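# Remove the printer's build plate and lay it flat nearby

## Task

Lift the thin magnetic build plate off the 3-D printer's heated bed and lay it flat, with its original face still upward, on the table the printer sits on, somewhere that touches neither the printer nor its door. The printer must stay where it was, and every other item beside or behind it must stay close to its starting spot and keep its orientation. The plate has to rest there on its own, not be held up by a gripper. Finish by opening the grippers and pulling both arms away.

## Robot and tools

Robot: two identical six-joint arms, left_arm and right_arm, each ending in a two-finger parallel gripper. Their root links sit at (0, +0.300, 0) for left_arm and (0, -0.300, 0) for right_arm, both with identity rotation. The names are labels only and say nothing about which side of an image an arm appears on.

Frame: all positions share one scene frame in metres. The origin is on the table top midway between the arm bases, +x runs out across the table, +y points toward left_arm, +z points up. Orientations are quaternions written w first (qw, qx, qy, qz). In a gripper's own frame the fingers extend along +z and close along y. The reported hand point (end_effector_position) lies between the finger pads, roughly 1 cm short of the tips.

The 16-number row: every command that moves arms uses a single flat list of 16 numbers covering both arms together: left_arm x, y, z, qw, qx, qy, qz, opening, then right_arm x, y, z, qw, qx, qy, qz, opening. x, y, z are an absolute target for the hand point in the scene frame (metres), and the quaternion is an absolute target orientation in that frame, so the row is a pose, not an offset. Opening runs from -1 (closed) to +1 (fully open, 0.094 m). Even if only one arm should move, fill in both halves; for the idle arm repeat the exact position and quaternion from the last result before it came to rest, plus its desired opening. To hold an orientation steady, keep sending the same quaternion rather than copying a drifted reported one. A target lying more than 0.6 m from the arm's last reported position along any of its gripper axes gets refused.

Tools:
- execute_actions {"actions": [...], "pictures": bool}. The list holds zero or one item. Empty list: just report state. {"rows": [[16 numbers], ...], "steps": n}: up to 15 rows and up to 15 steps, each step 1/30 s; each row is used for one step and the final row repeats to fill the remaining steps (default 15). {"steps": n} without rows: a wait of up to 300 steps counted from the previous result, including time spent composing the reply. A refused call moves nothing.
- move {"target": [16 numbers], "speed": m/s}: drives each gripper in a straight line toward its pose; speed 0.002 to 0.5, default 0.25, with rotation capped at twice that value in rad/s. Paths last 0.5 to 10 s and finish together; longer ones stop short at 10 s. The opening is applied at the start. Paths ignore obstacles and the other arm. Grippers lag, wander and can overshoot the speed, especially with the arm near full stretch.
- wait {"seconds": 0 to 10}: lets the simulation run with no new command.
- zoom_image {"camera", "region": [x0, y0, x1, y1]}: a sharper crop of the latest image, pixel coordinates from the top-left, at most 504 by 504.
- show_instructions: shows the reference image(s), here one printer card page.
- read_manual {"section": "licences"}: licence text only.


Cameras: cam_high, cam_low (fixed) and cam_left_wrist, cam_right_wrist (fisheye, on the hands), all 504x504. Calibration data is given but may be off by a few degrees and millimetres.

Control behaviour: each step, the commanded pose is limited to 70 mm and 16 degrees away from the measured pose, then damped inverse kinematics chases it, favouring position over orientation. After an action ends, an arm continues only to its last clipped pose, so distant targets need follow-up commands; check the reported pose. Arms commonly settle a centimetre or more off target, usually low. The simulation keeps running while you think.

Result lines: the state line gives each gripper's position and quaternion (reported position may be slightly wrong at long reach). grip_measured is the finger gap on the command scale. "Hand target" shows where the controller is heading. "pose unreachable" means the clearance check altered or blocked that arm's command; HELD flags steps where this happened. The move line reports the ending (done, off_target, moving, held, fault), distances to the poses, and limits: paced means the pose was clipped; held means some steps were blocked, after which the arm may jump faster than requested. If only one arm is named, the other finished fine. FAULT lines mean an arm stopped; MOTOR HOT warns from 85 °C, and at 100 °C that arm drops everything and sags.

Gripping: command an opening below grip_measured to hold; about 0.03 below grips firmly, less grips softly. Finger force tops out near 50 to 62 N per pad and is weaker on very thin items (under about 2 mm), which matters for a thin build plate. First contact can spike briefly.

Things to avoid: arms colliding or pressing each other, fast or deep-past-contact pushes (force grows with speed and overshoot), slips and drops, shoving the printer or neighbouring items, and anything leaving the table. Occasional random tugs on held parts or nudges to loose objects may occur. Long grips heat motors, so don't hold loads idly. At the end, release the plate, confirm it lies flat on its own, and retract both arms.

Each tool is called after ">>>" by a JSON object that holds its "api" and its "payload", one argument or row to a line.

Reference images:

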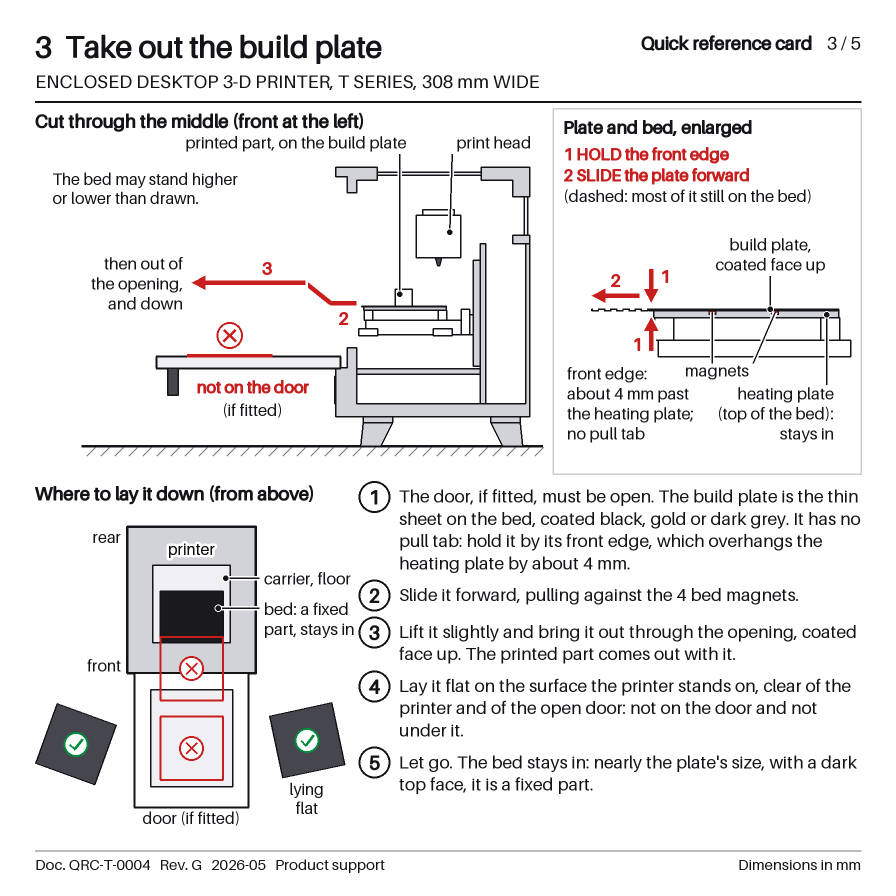

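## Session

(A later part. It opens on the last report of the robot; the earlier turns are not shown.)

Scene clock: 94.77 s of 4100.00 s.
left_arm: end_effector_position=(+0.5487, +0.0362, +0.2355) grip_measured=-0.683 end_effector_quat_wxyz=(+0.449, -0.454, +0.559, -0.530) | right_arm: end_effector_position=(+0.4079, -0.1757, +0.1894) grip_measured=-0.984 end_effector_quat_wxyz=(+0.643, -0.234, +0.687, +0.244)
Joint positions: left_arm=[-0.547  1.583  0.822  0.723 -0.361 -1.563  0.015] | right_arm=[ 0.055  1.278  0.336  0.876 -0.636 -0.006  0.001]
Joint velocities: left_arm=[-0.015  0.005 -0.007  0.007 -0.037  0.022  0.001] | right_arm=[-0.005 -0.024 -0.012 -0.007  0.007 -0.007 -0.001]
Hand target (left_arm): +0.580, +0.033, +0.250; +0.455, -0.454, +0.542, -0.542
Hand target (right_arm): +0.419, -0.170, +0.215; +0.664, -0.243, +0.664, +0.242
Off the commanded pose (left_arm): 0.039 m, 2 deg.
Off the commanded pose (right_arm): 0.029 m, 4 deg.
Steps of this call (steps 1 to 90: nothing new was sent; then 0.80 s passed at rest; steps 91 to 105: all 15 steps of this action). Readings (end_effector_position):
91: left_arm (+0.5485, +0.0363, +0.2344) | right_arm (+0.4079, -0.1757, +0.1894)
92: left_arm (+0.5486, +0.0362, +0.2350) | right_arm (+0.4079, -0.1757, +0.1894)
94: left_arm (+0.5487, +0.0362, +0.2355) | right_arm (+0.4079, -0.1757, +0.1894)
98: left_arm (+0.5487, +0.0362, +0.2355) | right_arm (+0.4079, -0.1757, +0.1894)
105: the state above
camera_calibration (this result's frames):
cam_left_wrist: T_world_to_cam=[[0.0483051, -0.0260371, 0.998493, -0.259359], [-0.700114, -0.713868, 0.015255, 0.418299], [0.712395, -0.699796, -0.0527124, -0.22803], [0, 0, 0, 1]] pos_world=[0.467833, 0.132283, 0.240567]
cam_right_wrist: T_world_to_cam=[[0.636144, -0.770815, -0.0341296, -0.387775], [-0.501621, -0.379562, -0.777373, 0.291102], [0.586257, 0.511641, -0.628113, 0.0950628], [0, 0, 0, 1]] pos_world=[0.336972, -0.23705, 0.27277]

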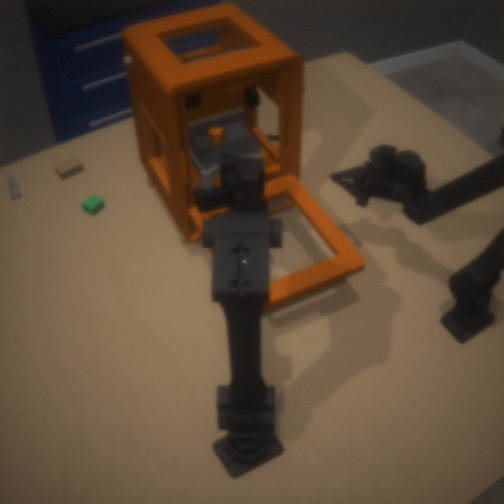

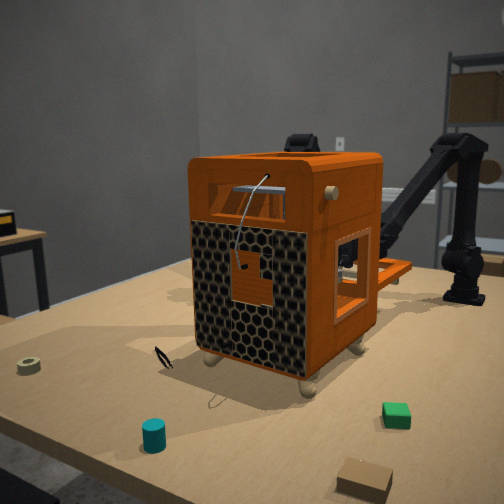

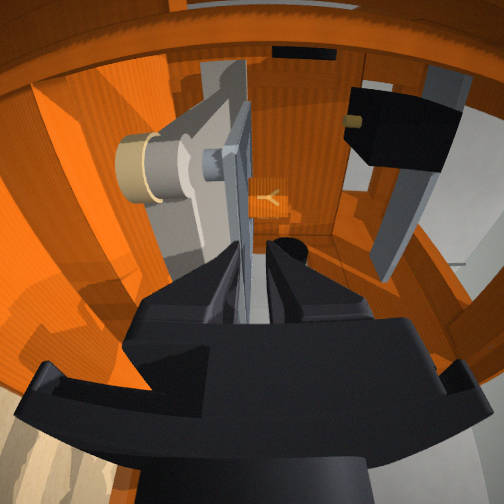

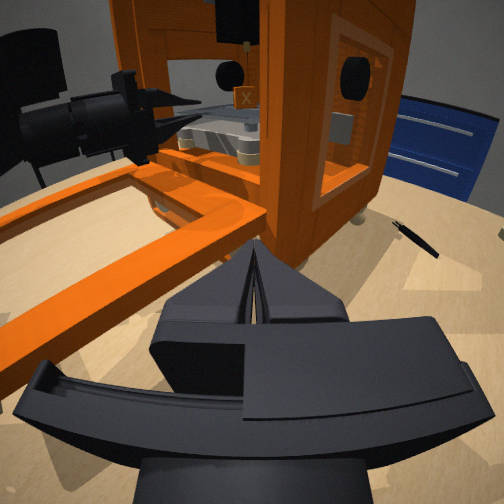

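>>> {"api": "execute_actions", "payload": {
  "actions": [
    {"rows":[[0.548,0.036,0.226,0.4545,-0.4545,0.5417,-0.5417,-0.68, 0.42,-0.17,0.215,0.664,-0.242,0.664,0.242,-1]],"steps":15}
  ]
}}

>>> {"api": "zoom_image", "payload": {
  "camera": "cam_right_wrist",
  "region": [130, 70, 230, 170]
}}

>>> {"api": "zoom_image", "payload": {
  "camera": "cam_left_wrist",
  "region": [200, 150, 320, 270]
}}

Scene clock: 100.57 s of 4100.00 s.
left_arm: end_effector_position=(+0.5474, +0.0377, +0.2357) grip_measured=-0.682 end_effector_quat_wxyz=(+0.457, -0.452, +0.543, -0.541) | right_arm: end_effector_position=(+0.4079, -0.1757, +0.1894) grip_measured=-0.984 end_effector_quat_wxyz=(+0.643, -0.234, +0.687, +0.244)
Joint positions: left_arm=[-0.55   1.601  0.81   0.793 -0.375 -1.563  0.015] | right_arm=[ 0.055  1.278  0.336  0.876 -0.636 -0.006  0.001]
Joint velocities: left_arm=[-0.015  0.005  0.007 -0.007 -0.022 -0.066  0.   ] | right_arm=[-0.024 -0.015  0.027 -0.007 -0.007 -0.051  0.   ]
Hand target (left_arm): +0.548, +0.036, +0.226; +0.455, -0.455, +0.542, -0.541
Hand target (right_arm): +0.419, -0.170, +0.215; +0.664, -0.243, +0.664, +0.242
Off the commanded pose (left_arm): 0.010 m, 0 deg.
Off the commanded pose (right_arm): 0.029 m, 4 deg.
Steps of this call (steps 1 to 90: nothing new was sent; then 2.30 s passed at rest; steps 91 to 105: all 15 steps of this action). Readings (end_effector_position):
91: left_arm (+0.5476, +0.0366, +0.2361) | right_arm (+0.4079, -0.1757, +0.1894)
92: left_arm (+0.5470, +0.0370, +0.2365) | right_arm (+0.4079, -0.1757, +0.1894)
94: left_arm (+0.5473, +0.0375, +0.2357) | right_arm (+0.4079, -0.1757, +0.1894)
98: left_arm (+0.5474, +0.0377, +0.2357) | right_arm (+0.4079, -0.1757, +0.1894)
105: the state above
camera_calibration (this result's frames):
cam_left_wrist: T_world_to_cam=[[0.0135417, -0.00463099, 0.999898, -0.241505], [-0.692272, -0.721612, 0.00603338, 0.416681], [0.72151, -0.692282, -0.0129778, -0.240694], [0, 0, 0, 1]] pos_world=[0.465389, 0.132935, 0.235842]
cam_right_wrist: T_world_to_cam=[[0.636144, -0.770815, -0.0341296, -0.387775], [-0.501621, -0.379562, -0.777373, 0.291102], [0.586257, 0.511641, -0.628113, 0.0950628], [0, 0, 0, 1]] pos_world=[0.336972, -0.23705, 0.27277]

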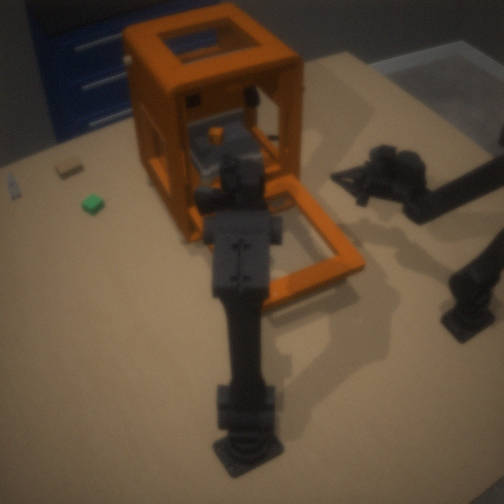

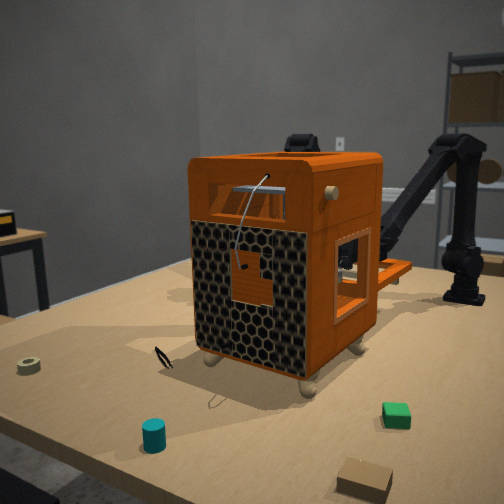

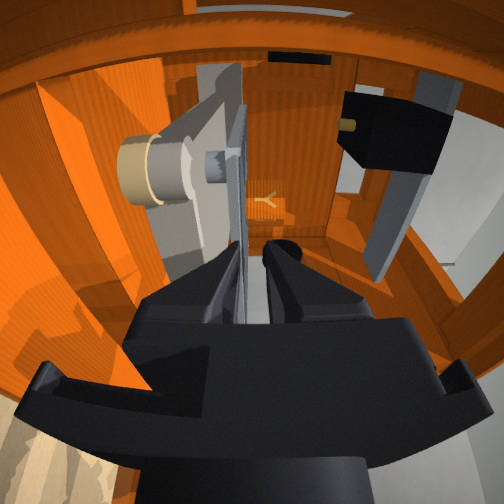

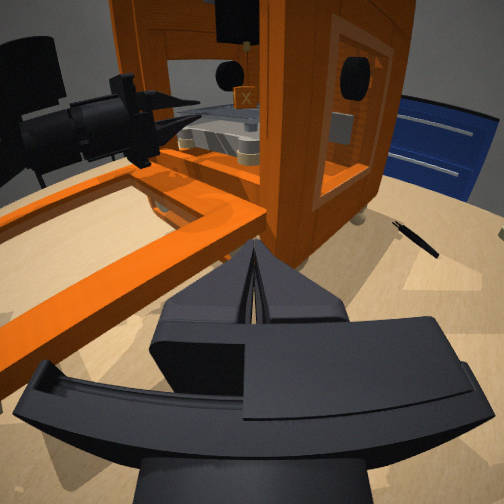

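Region (130, 70, 230, 170) of cam_right_wrist's 504x504 image, scaled by 5.040, with more detail than that image has.

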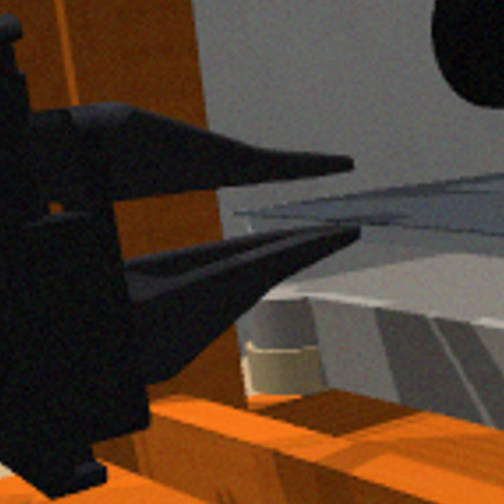

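Region (200, 150, 320, 270) of cam_left_wrist's 504x504 image, scaled by 4.200, with more detail than that image has.

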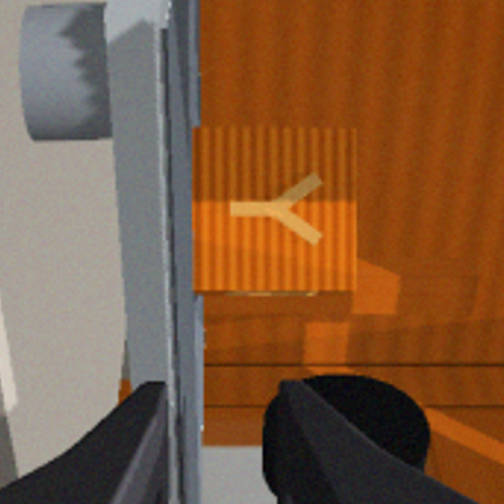

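>>> {"api": "move", "payload": {
  "target": [0.515,0.042,0.212,0.4545,-0.4545,0.5417,-0.5417,-0.68, 0.42,-0.17,0.215,0.664,-0.242,0.664,0.242,-1],
  "speed": 0.03
}}

>>> {"api": "zoom_image", "payload": {
  "camera": "cam_right_wrist",
  "region": [130, 70, 230, 170]
}}

>>> {"api": "zoom_image", "payload": {
  "camera": "cam_left_wrist",
  "region": [200, 150, 320, 270]
}}

Scene clock: 106.43 s of 4100.00 s.
left_arm: end_effector_position=(+0.5193, +0.0448, +0.2051) grip_measured=-0.682 end_effector_quat_wxyz=(+0.455, -0.456, +0.551, -0.531) | right_arm: end_effector_position=(+0.4079, -0.1757, +0.1894) grip_measured=-0.984 end_effector_quat_wxyz=(+0.643, -0.234, +0.687, +0.244)
Joint positions: left_arm=[-0.573  1.601  0.714  0.862 -0.403 -1.563  0.015] | right_arm=[ 0.055  1.278  0.336  0.876 -0.636 -0.006  0.001]
Joint velocities: left_arm=[-0.005  0.015 -0.002  0.007 -0.022  0.007 -0.001] | right_arm=[-0.005 -0.005  0.007 -0.002 -0.007  0.007 -0.   ]
Hand target (left_arm): +0.515, +0.042, +0.213; +0.454, -0.454, +0.542, -0.542
Hand target (right_arm): +0.419, -0.170, +0.215; +0.664, -0.243, +0.664, +0.242
Off the commanded pose (left_arm): 0.009 m, 2 deg.
Off the commanded pose (right_arm): 0.029 m, 4 deg.
After step 90, 1.27 s passed at rest.
move: off_target (right_arm)
camera_calibration (this result's frames):
cam_left_wrist: T_world_to_cam=[[0.0360301, -0.0189745, 0.999171, -0.221445], [-0.688215, -0.725422, 0.0110411, 0.399534], [0.724611, -0.688042, -0.0391956, -0.212377], [0, 0, 0, 1]] pos_world=[0.436835, 0.139505, 0.208526]
cam_right_wrist: T_world_to_cam=[[0.636144, -0.770815, -0.0341296, -0.387775], [-0.501621, -0.379562, -0.777373, 0.291102], [0.586257, 0.511641, -0.628113, 0.0950628], [0, 0, 0, 1]] pos_world=[0.336972, -0.23705, 0.27277]

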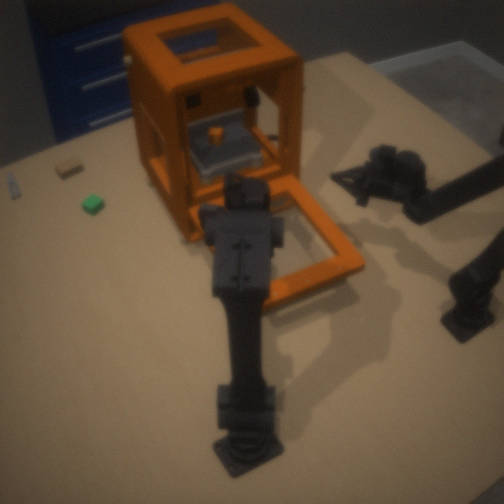

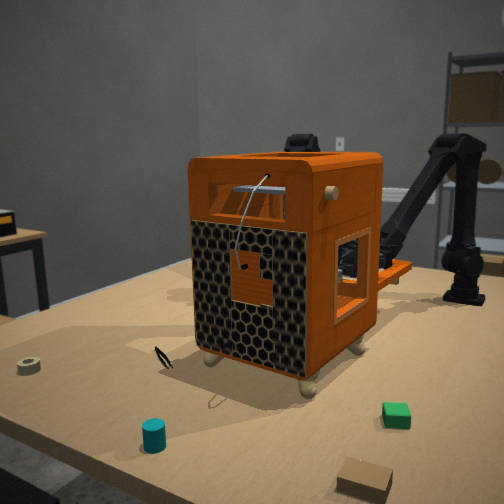

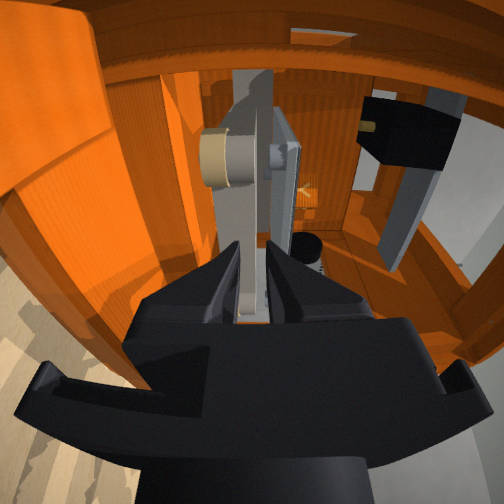

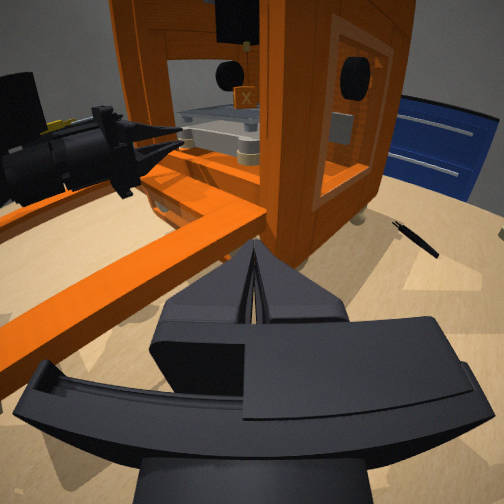

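Region (130, 70, 230, 170) of cam_right_wrist's 504x504 image, scaled by 5.040, with more detail than that image has.

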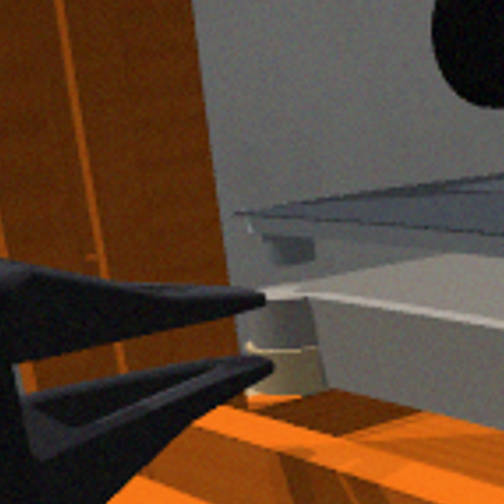

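Region (200, 150, 320, 270) of cam_left_wrist's 504x504 image, scaled by 4.200, with more detail than that image has.

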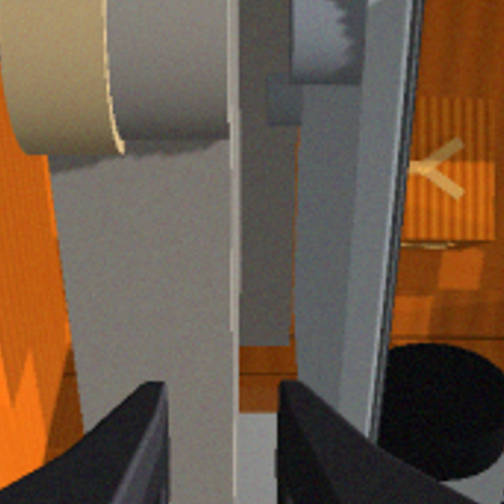

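>>> {"api": "move", "payload": {
  "target": [0.552,0.036,0.249,0.4545,-0.4545,0.5417,-0.5417,-0.68, 0.42,-0.17,0.215,0.664,-0.242,0.664,0.242,-1],
  "speed": 0.04
}}

>>> {"api": "zoom_image", "payload": {
  "camera": "cam_right_wrist",
  "region": [130, 70, 230, 170]
}}

>>> {"api": "zoom_image", "payload": {
  "camera": "cam_left_wrist",
  "region": [200, 150, 320, 270]
}}

Scene clock: 111.07 s of 4100.00 s.
left_arm: end_effector_position=(+0.5388, +0.0382, +0.2141) grip_measured=-0.682 end_effector_quat_wxyz=(+0.448, -0.457, +0.564, -0.521) | right_arm: end_effector_position=(+0.4079, -0.1757, +0.1894) grip_measured=-0.984 end_effector_quat_wxyz=(+0.643, -0.234, +0.687, +0.244)
Joint positions: left_arm=[-0.558  1.601  0.783  0.759 -0.378 -1.563  0.015] | right_arm=[ 0.055  1.278  0.336  0.876 -0.636 -0.006  0.001]
Joint velocities: left_arm=[-0.005  0.005 -0.012 -0.007 -0.022 -0.037 -0.001] | right_arm=[-0.005  0.005 -0.007 -0.022 -0.066 -0.022 -0.   ]
Hand target (left_arm): +0.551, +0.037, +0.248; +0.455, -0.454, +0.542, -0.542
Hand target (right_arm): +0.419, -0.170, +0.215; +0.664, -0.243, +0.664, +0.242
Off the commanded pose (left_arm): 0.037 m, 4 deg.
Off the commanded pose (right_arm): 0.029 m, 4 deg.
move: off_target (left_arm, right_arm)
camera_calibration (this result's frames):
cam_left_wrist: T_world_to_cam=[[0.0658996, -0.0373541, 0.997127, -0.246143], [-0.695184, -0.71858, 0.0190251, 0.409841], [0.715805, -0.694441, -0.0733221, -0.218365], [0, 0, 0, 1]] pos_world=[0.457443, 0.133668, 0.221627]
cam_right_wrist: T_world_to_cam=[[0.636144, -0.770815, -0.0341296, -0.387775], [-0.501621, -0.379562, -0.777373, 0.291102], [0.586257, 0.511641, -0.628113, 0.0950628], [0, 0, 0, 1]] pos_world=[0.336972, -0.23705, 0.27277]

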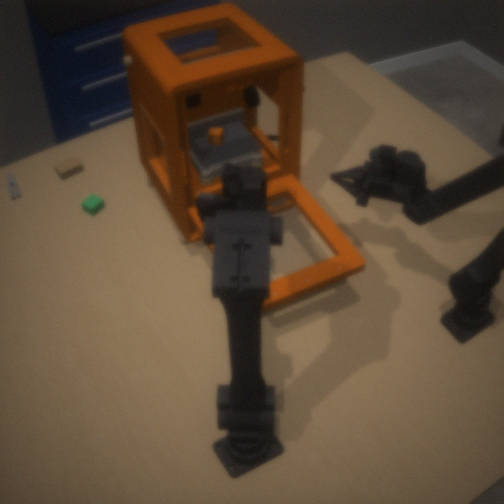

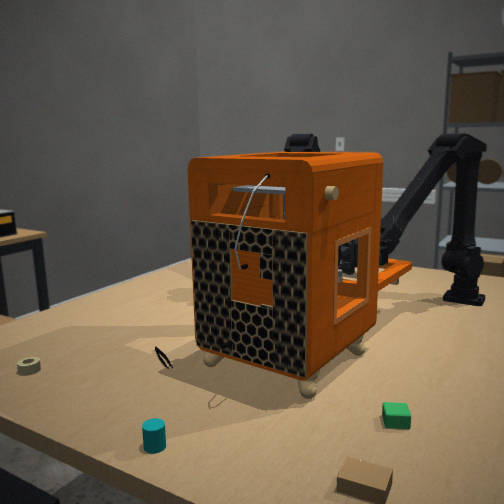

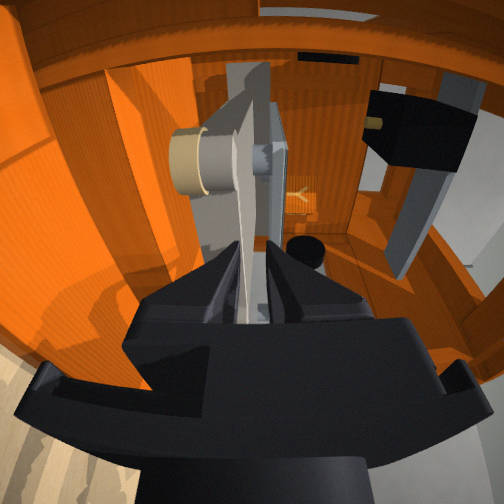

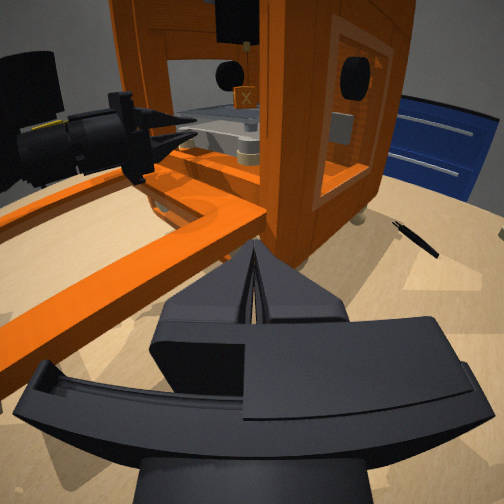

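Region (130, 70, 230, 170) of cam_right_wrist's 504x504 image, scaled by 5.040, with more detail than that image has.

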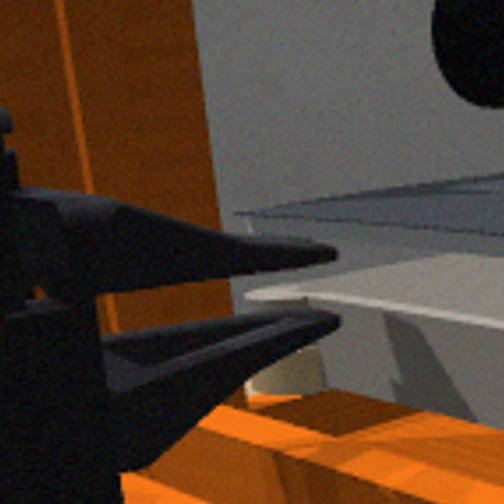

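Region (200, 150, 320, 270) of cam_left_wrist's 504x504 image, scaled by 4.200, with more detail than that image has.

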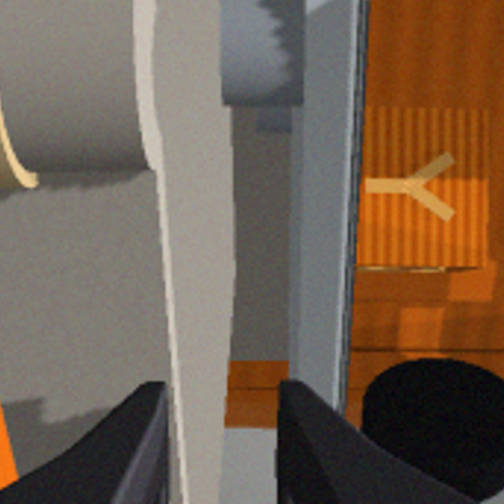

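>>> {"api": "move", "payload": {
  "target": [0.548,0.036,0.263,0.4545,-0.4545,0.5417,-0.5417,-0.68, 0.42,-0.17,0.215,0.664,-0.242,0.664,0.242,-1],
  "speed": 0.02
}}

>>> {"api": "zoom_image", "payload": {
  "camera": "cam_right_wrist",
  "region": [130, 70, 230, 170]
}}

>>> {"api": "zoom_image", "payload": {
  "camera": "cam_left_wrist",
  "region": [200, 150, 320, 270]
}}

Scene clock: 118.33 s of 4100.00 s.
left_arm: end_effector_position=(+0.5358, +0.0400, +0.2230) grip_measured=-0.682 end_effector_quat_wxyz=(+0.447, -0.458, +0.567, -0.518) | right_arm: end_effector_position=(+0.4079, -0.1757, +0.1894) grip_measured=-0.984 end_effector_quat_wxyz=(+0.643, -0.234, +0.687, +0.244)
Joint positions: left_arm=[-0.558  1.568  0.783  0.717 -0.378 -1.563  0.015] | right_arm=[ 0.055  1.278  0.336  0.876 -0.636 -0.006  0.001]
Joint velocities: left_arm=[ 0.015  0.005 -0.002 -0.012 -0.022 -0.081 -0.001] | right_arm=[ 0.005 -0.005 -0.002 -0.002  0.007  0.007 -0.001]
Hand target (left_arm): +0.547, +0.037, +0.263; +0.455, -0.454, +0.542, -0.542
Hand target (right_arm): +0.419, -0.170, +0.215; +0.664, -0.243, +0.664, +0.242
Off the commanded pose (left_arm): 0.042 m, 4 deg.
Off the commanded pose (right_arm): 0.029 m, 4 deg.
After step 90, 1.53 s passed at rest.
move: off_target (left_arm, right_arm)
camera_calibration (this result's frames):
cam_left_wrist: T_world_to_cam=[[0.0733208, -0.0419817, 0.996424, -0.258427], [-0.695036, -0.718672, 0.0208641, 0.408456], [0.715227, -0.69408, -0.0818724, -0.212118], [0, 0, 0, 1]] pos_world=[0.454552, 0.13547, 0.231615]
cam_right_wrist: T_world_to_cam=[[0.636144, -0.770815, -0.0341296, -0.387775], [-0.501621, -0.379562, -0.777373, 0.291102], [0.586257, 0.511641, -0.628113, 0.0950628], [0, 0, 0, 1]] pos_world=[0.336972, -0.23705, 0.27277]

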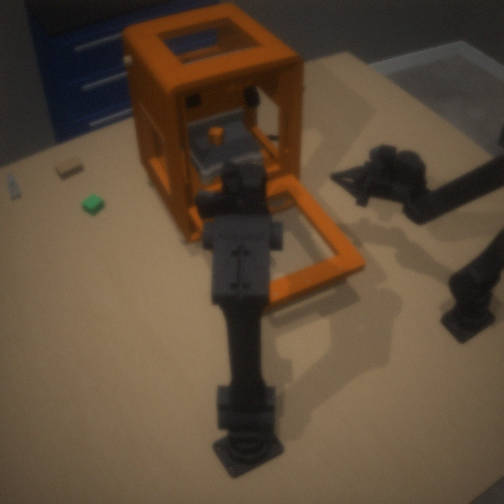

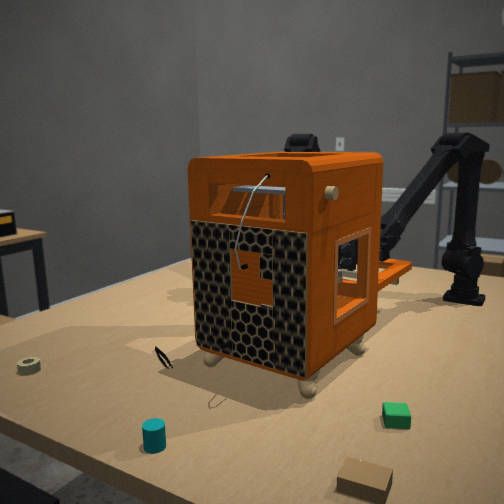

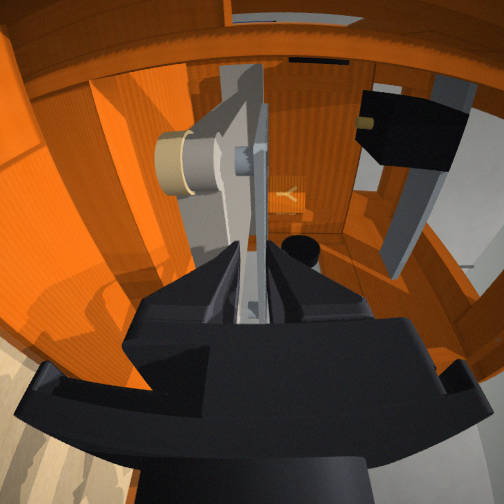

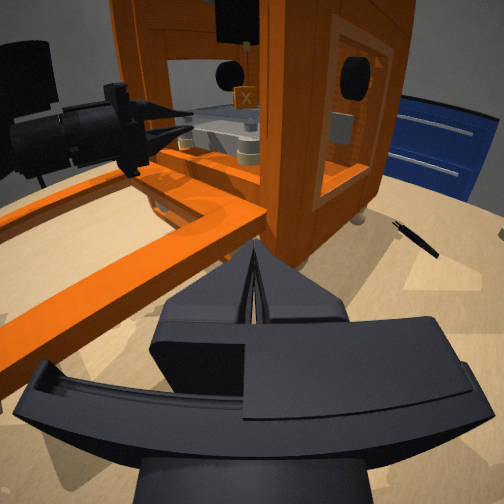

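Region (130, 70, 230, 170) of cam_right_wrist's 504x504 image, scaled by 5.040, with more detail than that image has.

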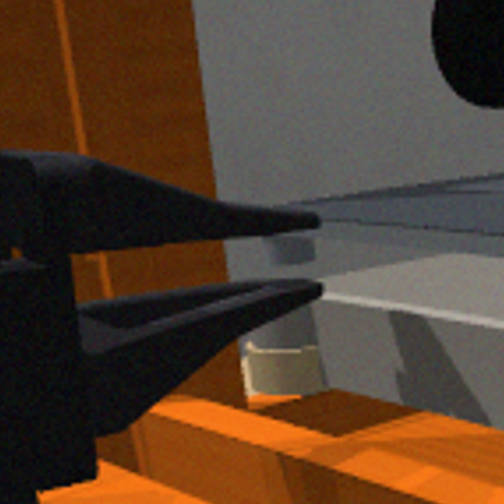

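Region (200, 150, 320, 270) of cam_left_wrist's 504x504 image, scaled by 4.200, with more detail than that image has.

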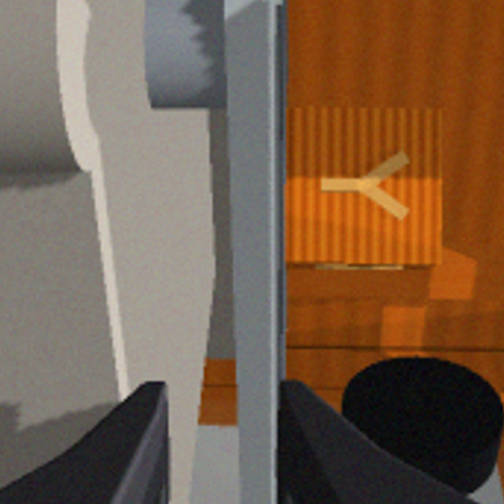

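>>> {"api": "move", "payload": {
  "target": [0.556,0.034,0.262,0.4545,-0.4545,0.5417,-0.5417,-0.68, 0.42,-0.17,0.215,0.664,-0.242,0.664,0.242,-1],
  "speed": 0.02
}}

>>> {"api": "execute_actions", "payload": {
  "actions": [
    {"rows":[[0.564,0.033,0.249,0.4545,-0.4545,0.5417,-0.5417,-0.68, 0.42,-0.17,0.215,0.664,-0.242,0.664,0.242,-1]],"steps":15}
  ]
}}

>>> {"api": "zoom_image", "payload": {
  "camera": "cam_right_wrist",
  "region": [130, 70, 230, 170]
}}

>>> {"api": "zoom_image", "payload": {
  "camera": "cam_left_wrist",
  "region": [200, 150, 320, 270]
}}

Scene clock: 125.53 s of 4100.00 s.
left_arm: end_effector_position=(+0.5412, +0.0365, +0.2345) grip_measured=-0.682 end_effector_quat_wxyz=(+0.450, -0.456, +0.560, -0.526) | right_arm: end_effector_position=(+0.4079, -0.1757, +0.1894) grip_measured=-0.984 end_effector_quat_wxyz=(+0.643, -0.234, +0.687, +0.244)
Joint positions: left_arm=[-0.558  1.568  0.805  0.717 -0.377 -1.563  0.015] | right_arm=[ 0.055  1.278  0.336  0.876 -0.636 -0.006  0.001]
Joint velocities: left_arm=[-0.015 -0.005  0.012 -0.017 -0.007 -0.007 -0.001] | right_arm=[ 0.005 -0.005 -0.007 -0.002  0.022 -0.007  0.001]
Hand target (left_arm): +0.555, +0.035, +0.262; +0.455, -0.454, +0.542, -0.542
Hand target (right_arm): +0.419, -0.170, +0.215; +0.664, -0.243, +0.664, +0.242
Off the commanded pose (left_arm): 0.031 m, 3 deg.
Off the commanded pose (right_arm): 0.029 m, 4 deg.
After step 90, 1.73 s passed at rest.
move: off_target (left_arm, right_arm)
camera_calibration (this result's frames):
cam_left_wrist: T_world_to_cam=[[0.0542698, -0.0301167, 0.998072, -0.26094], [-0.695936, -0.717921, 0.0161781, 0.411011], [0.71605, -0.695472, -0.0599207, -0.223044], [0, 0, 0, 1]] pos_world=[0.459909, 0.132094, 0.240423]
cam_right_wrist: T_world_to_cam=[[0.636144, -0.770815, -0.0341296, -0.387775], [-0.501621, -0.379562, -0.777373, 0.291102], [0.586257, 0.511641, -0.628113, 0.0950628], [0, 0, 0, 1]] pos_world=[0.336972, -0.23705, 0.27277]

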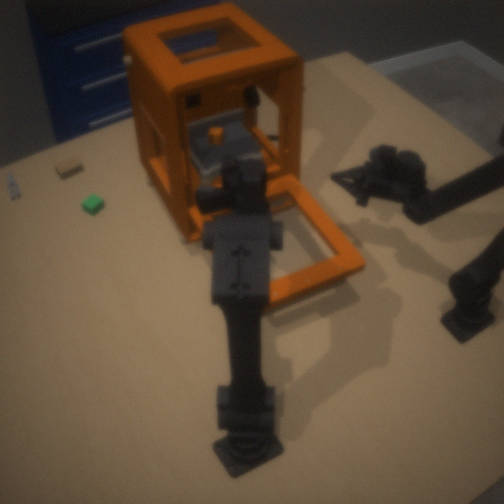

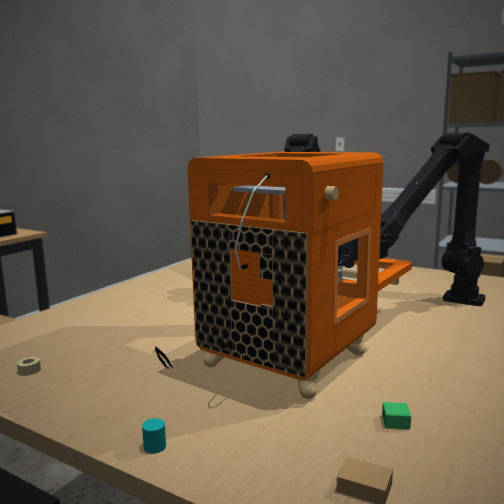

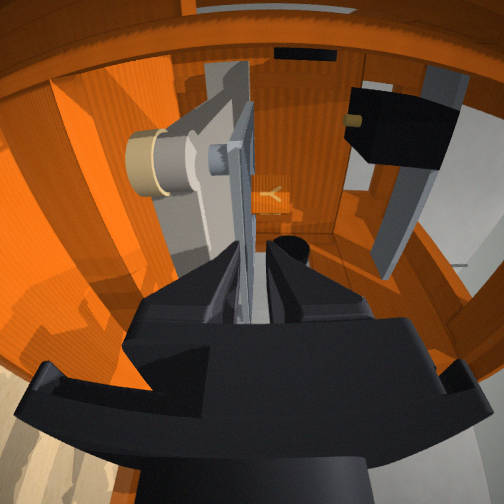

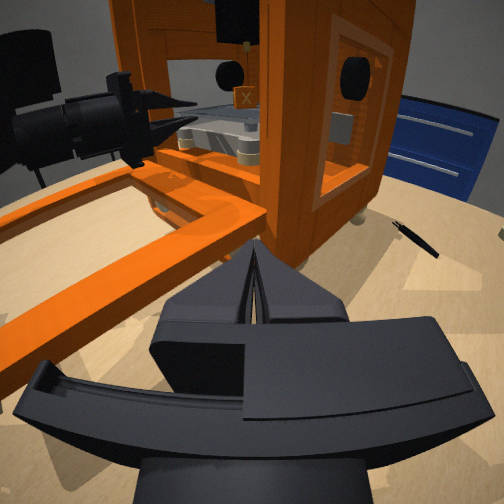

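Scene clock: 126.03 s of 4100.00 s.
left_arm: end_effector_position=(+0.5467, +0.0385, +0.2293) grip_measured=-0.682 end_effector_quat_wxyz=(+0.449, -0.457, +0.561, -0.523) | right_arm: end_effector_position=(+0.4079, -0.1757, +0.1894) grip_measured=-0.984 end_effector_quat_wxyz=(+0.643, -0.234, +0.687, +0.244)
Joint positions: left_arm=[-0.548  1.585  0.813  0.721 -0.37  -1.563  0.015] | right_arm=[ 0.055  1.278  0.336  0.876 -0.636 -0.006  0.001]
Joint velocities: left_arm=[ 0.005 -0.005 -0.002 -0.007 -0.037 -0.066 -0.   ] | right_arm=[ 0.005 -0.005  0.007 -0.002 -0.007  0.007 -0.   ]
Hand target (left_arm): +0.563, +0.034, +0.249; +0.455, -0.455, +0.542, -0.541
Hand target (right_arm): +0.419, -0.170, +0.215; +0.664, -0.243, +0.664, +0.242
Off the commanded pose (left_arm): 0.027 m, 3 deg.
Off the commanded pose (right_arm): 0.029 m, 4 deg.
Steps of this call (steps 1 to 15: all 15 steps of this action). Readings (end_effector_position):
1: left_arm (+0.5414, +0.0363, +0.2340) | right_arm (+0.4079, -0.1757, +0.1894)
2: left_arm (+0.5421, +0.0360, +0.2341) | right_arm (+0.4079, -0.1757, +0.1894)
4: left_arm (+0.5443, +0.0365, +0.2328) | right_arm (+0.4079, -0.1757, +0.1894)
8: left_arm (+0.5466, +0.0383, +0.2296) | right_arm (+0.4079, -0.1757, +0.1894)
15: the state above
camera_calibration (this result's frames):
cam_left_wrist: T_world_to_cam=[[0.0593866, -0.0326842, 0.9977, -0.25864], [-0.694199, -0.719564, 0.0177486, 0.415088], [0.717329, -0.693656, -0.0654218, -0.225396], [0, 0, 0, 1]] pos_world=[0.465196, 0.133882, 0.235932]
cam_right_wrist: T_world_to_cam=[[0.636144, -0.770815, -0.0341296, -0.387775], [-0.501621, -0.379562, -0.777373, 0.291102], [0.586257, 0.511641, -0.628113, 0.0950628], [0, 0, 0, 1]] pos_world=[0.336972, -0.23705, 0.27277]

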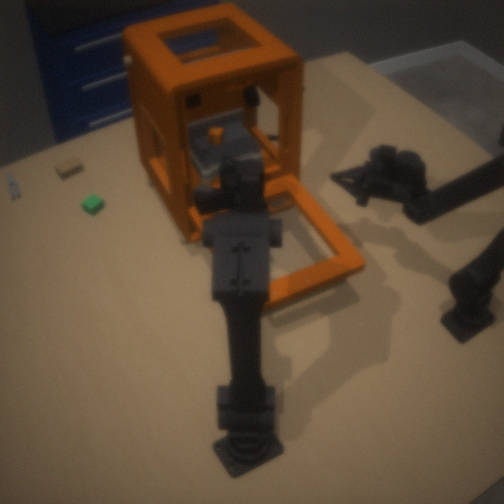

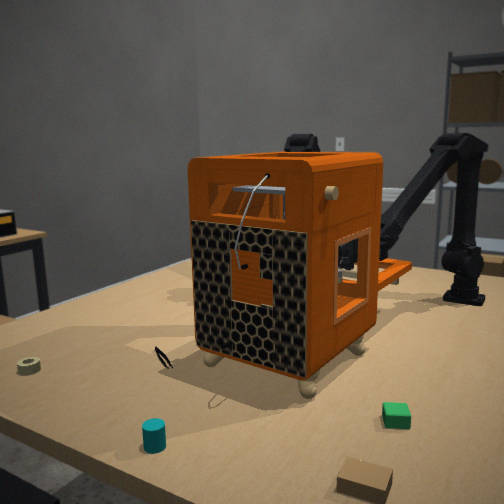

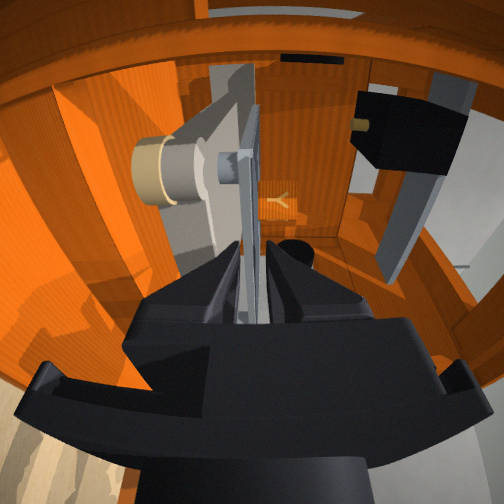

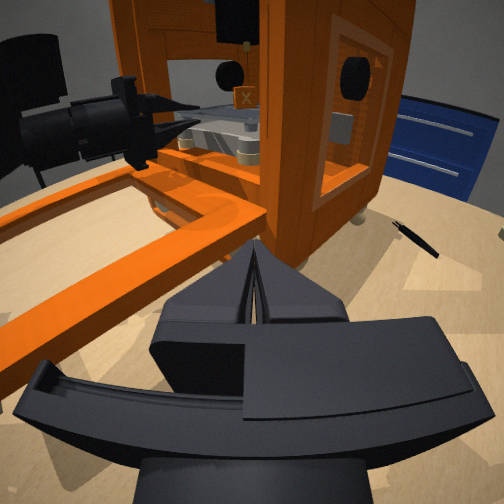

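Region (130, 70, 230, 170) of cam_right_wrist's 504x504 image, scaled by 5.040, with more detail than that image has.

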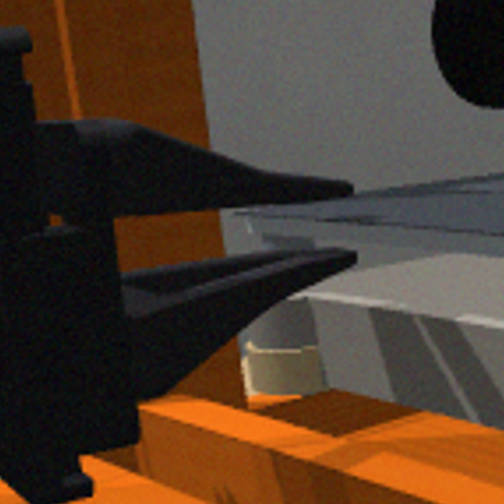

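Region (200, 150, 320, 270) of cam_left_wrist's 504x504 image, scaled by 4.200, with more detail than that image has.

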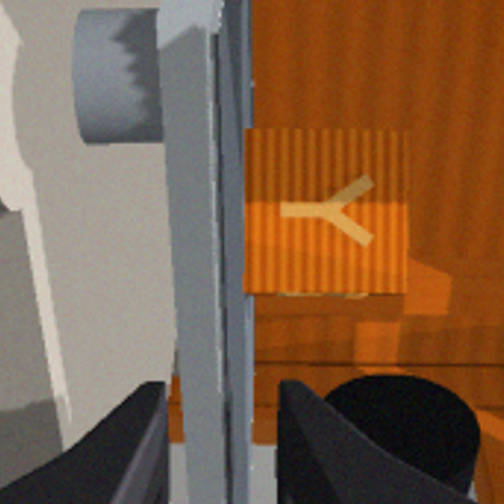

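>>> {"api": "execute_actions", "payload": {
  "actions": [
    {"rows":[[0.57,0.032,0.251,0.4545,-0.4545,0.5417,-0.5417,-0.68, 0.42,-0.17,0.215,0.664,-0.242,0.664,0.242,-1],[0.574,0.032,0.252,0.4545,-0.4545,0.5417,-0.5417,-0.68, 0.42,-0.17,0.215,0.664,-0.242,0.664,0.242,-1],[0.578,0.031,0.252,0.4545,-0.4545,0.5417,-0.5417,-0.68, 0.42,-0.17,0.215,0.664,-0.242,0.664,0.242,-1]],"steps":15}
  ]
}}

>>> {"api": "zoom_image", "payload": {
  "camera": "cam_right_wrist",
  "region": [130, 70, 230, 170]
}}

>>> {"api": "zoom_image", "payload": {
  "camera": "cam_left_wrist",
  "region": [200, 150, 320, 270]
}}

Scene clock: 130.63 s of 4100.00 s.
left_arm: end_effector_position=(+0.5589, +0.0356, +0.2308) grip_measured=-0.682 end_effector_quat_wxyz=(+0.449, -0.456, +0.560, -0.526) | right_arm: end_effector_position=(+0.4079, -0.1757, +0.1894) grip_measured=-0.984 end_effector_quat_wxyz=(+0.643, -0.234, +0.687, +0.244)
Joint positions: left_arm=[-0.538  1.611  0.846  0.72  -0.357 -1.563  0.015] | right_arm=[ 0.055  1.278  0.336  0.876 -0.636 -0.006  0.001]
Joint velocities: left_arm=[-0.015  0.005  0.012 -0.002  0.007 -0.022  0.001] | right_arm=[-0.015 -0.005  0.007 -0.012  0.007 -0.007 -0.   ]
Hand target (left_arm): +0.577, +0.032, +0.252; +0.455, -0.454, +0.542, -0.542
Hand target (right_arm): +0.419, -0.170, +0.215; +0.664, -0.243, +0.664, +0.242
Off the commanded pose (left_arm): 0.029 m, 3 deg.
Off the commanded pose (right_arm): 0.029 m, 4 deg.
Steps of this call (steps 1 to 90: nothing new was sent; then 1.10 s passed at rest; steps 91 to 105: all 15 steps of this action). Readings (end_effector_position):
91: left_arm (+0.5470, +0.0380, +0.2297) | right_arm (+0.4079, -0.1757, +0.1894)
92: left_arm (+0.5480, +0.0372, +0.2305) | right_arm (+0.4079, -0.1757, +0.1894)
94: left_arm (+0.5517, +0.0360, +0.2309) | right_arm (+0.4079, -0.1757, +0.1894)
98: left_arm (+0.5585, +0.0356, +0.2311) | right_arm (+0.4079, -0.1757, +0.1894)
105: the state above
camera_calibration (this result's frames):
cam_left_wrist: T_world_to_cam=[[0.0540696, -0.0289852, 0.998116, -0.258152], [-0.696199, -0.717651, 0.0168737, 0.422718], [0.71581, -0.6958, -0.0589825, -0.236615], [0, 0, 0, 1]] pos_world=[0.477626, 0.131245, 0.236577]
cam_right_wrist: T_world_to_cam=[[0.636144, -0.770815, -0.0341296, -0.387775], [-0.501621, -0.379562, -0.777373, 0.291102], [0.586257, 0.511641, -0.628113, 0.0950628], [0, 0, 0, 1]] pos_world=[0.336972, -0.23705, 0.27277]

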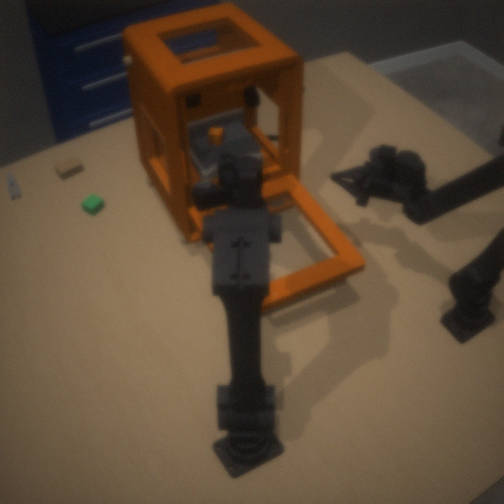

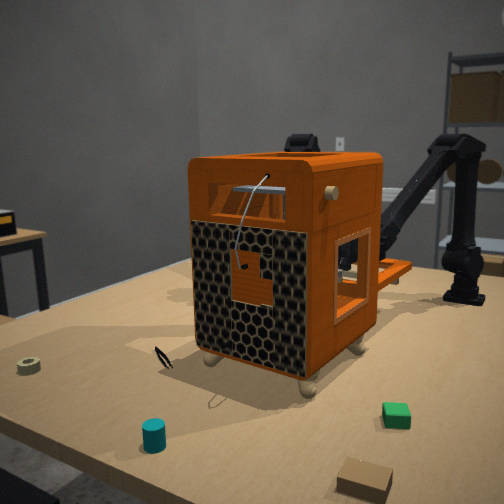

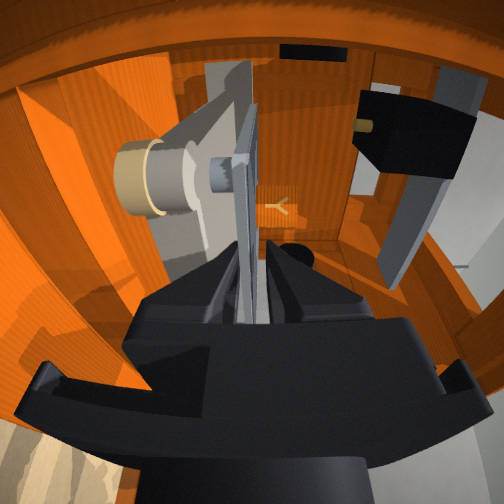

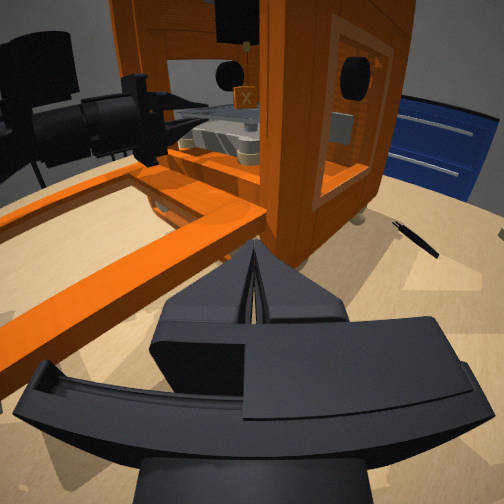

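Region (130, 70, 230, 170) of cam_right_wrist's 504x504 image, scaled by 5.040, with more detail than that image has.

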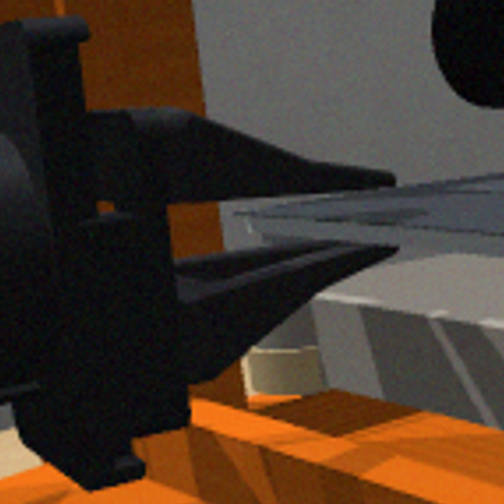

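Region (200, 150, 320, 270) of cam_left_wrist's 504x504 image, scaled by 4.200, with more detail than that image has.

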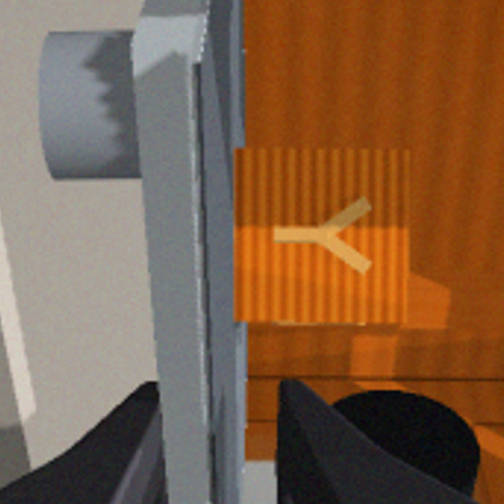

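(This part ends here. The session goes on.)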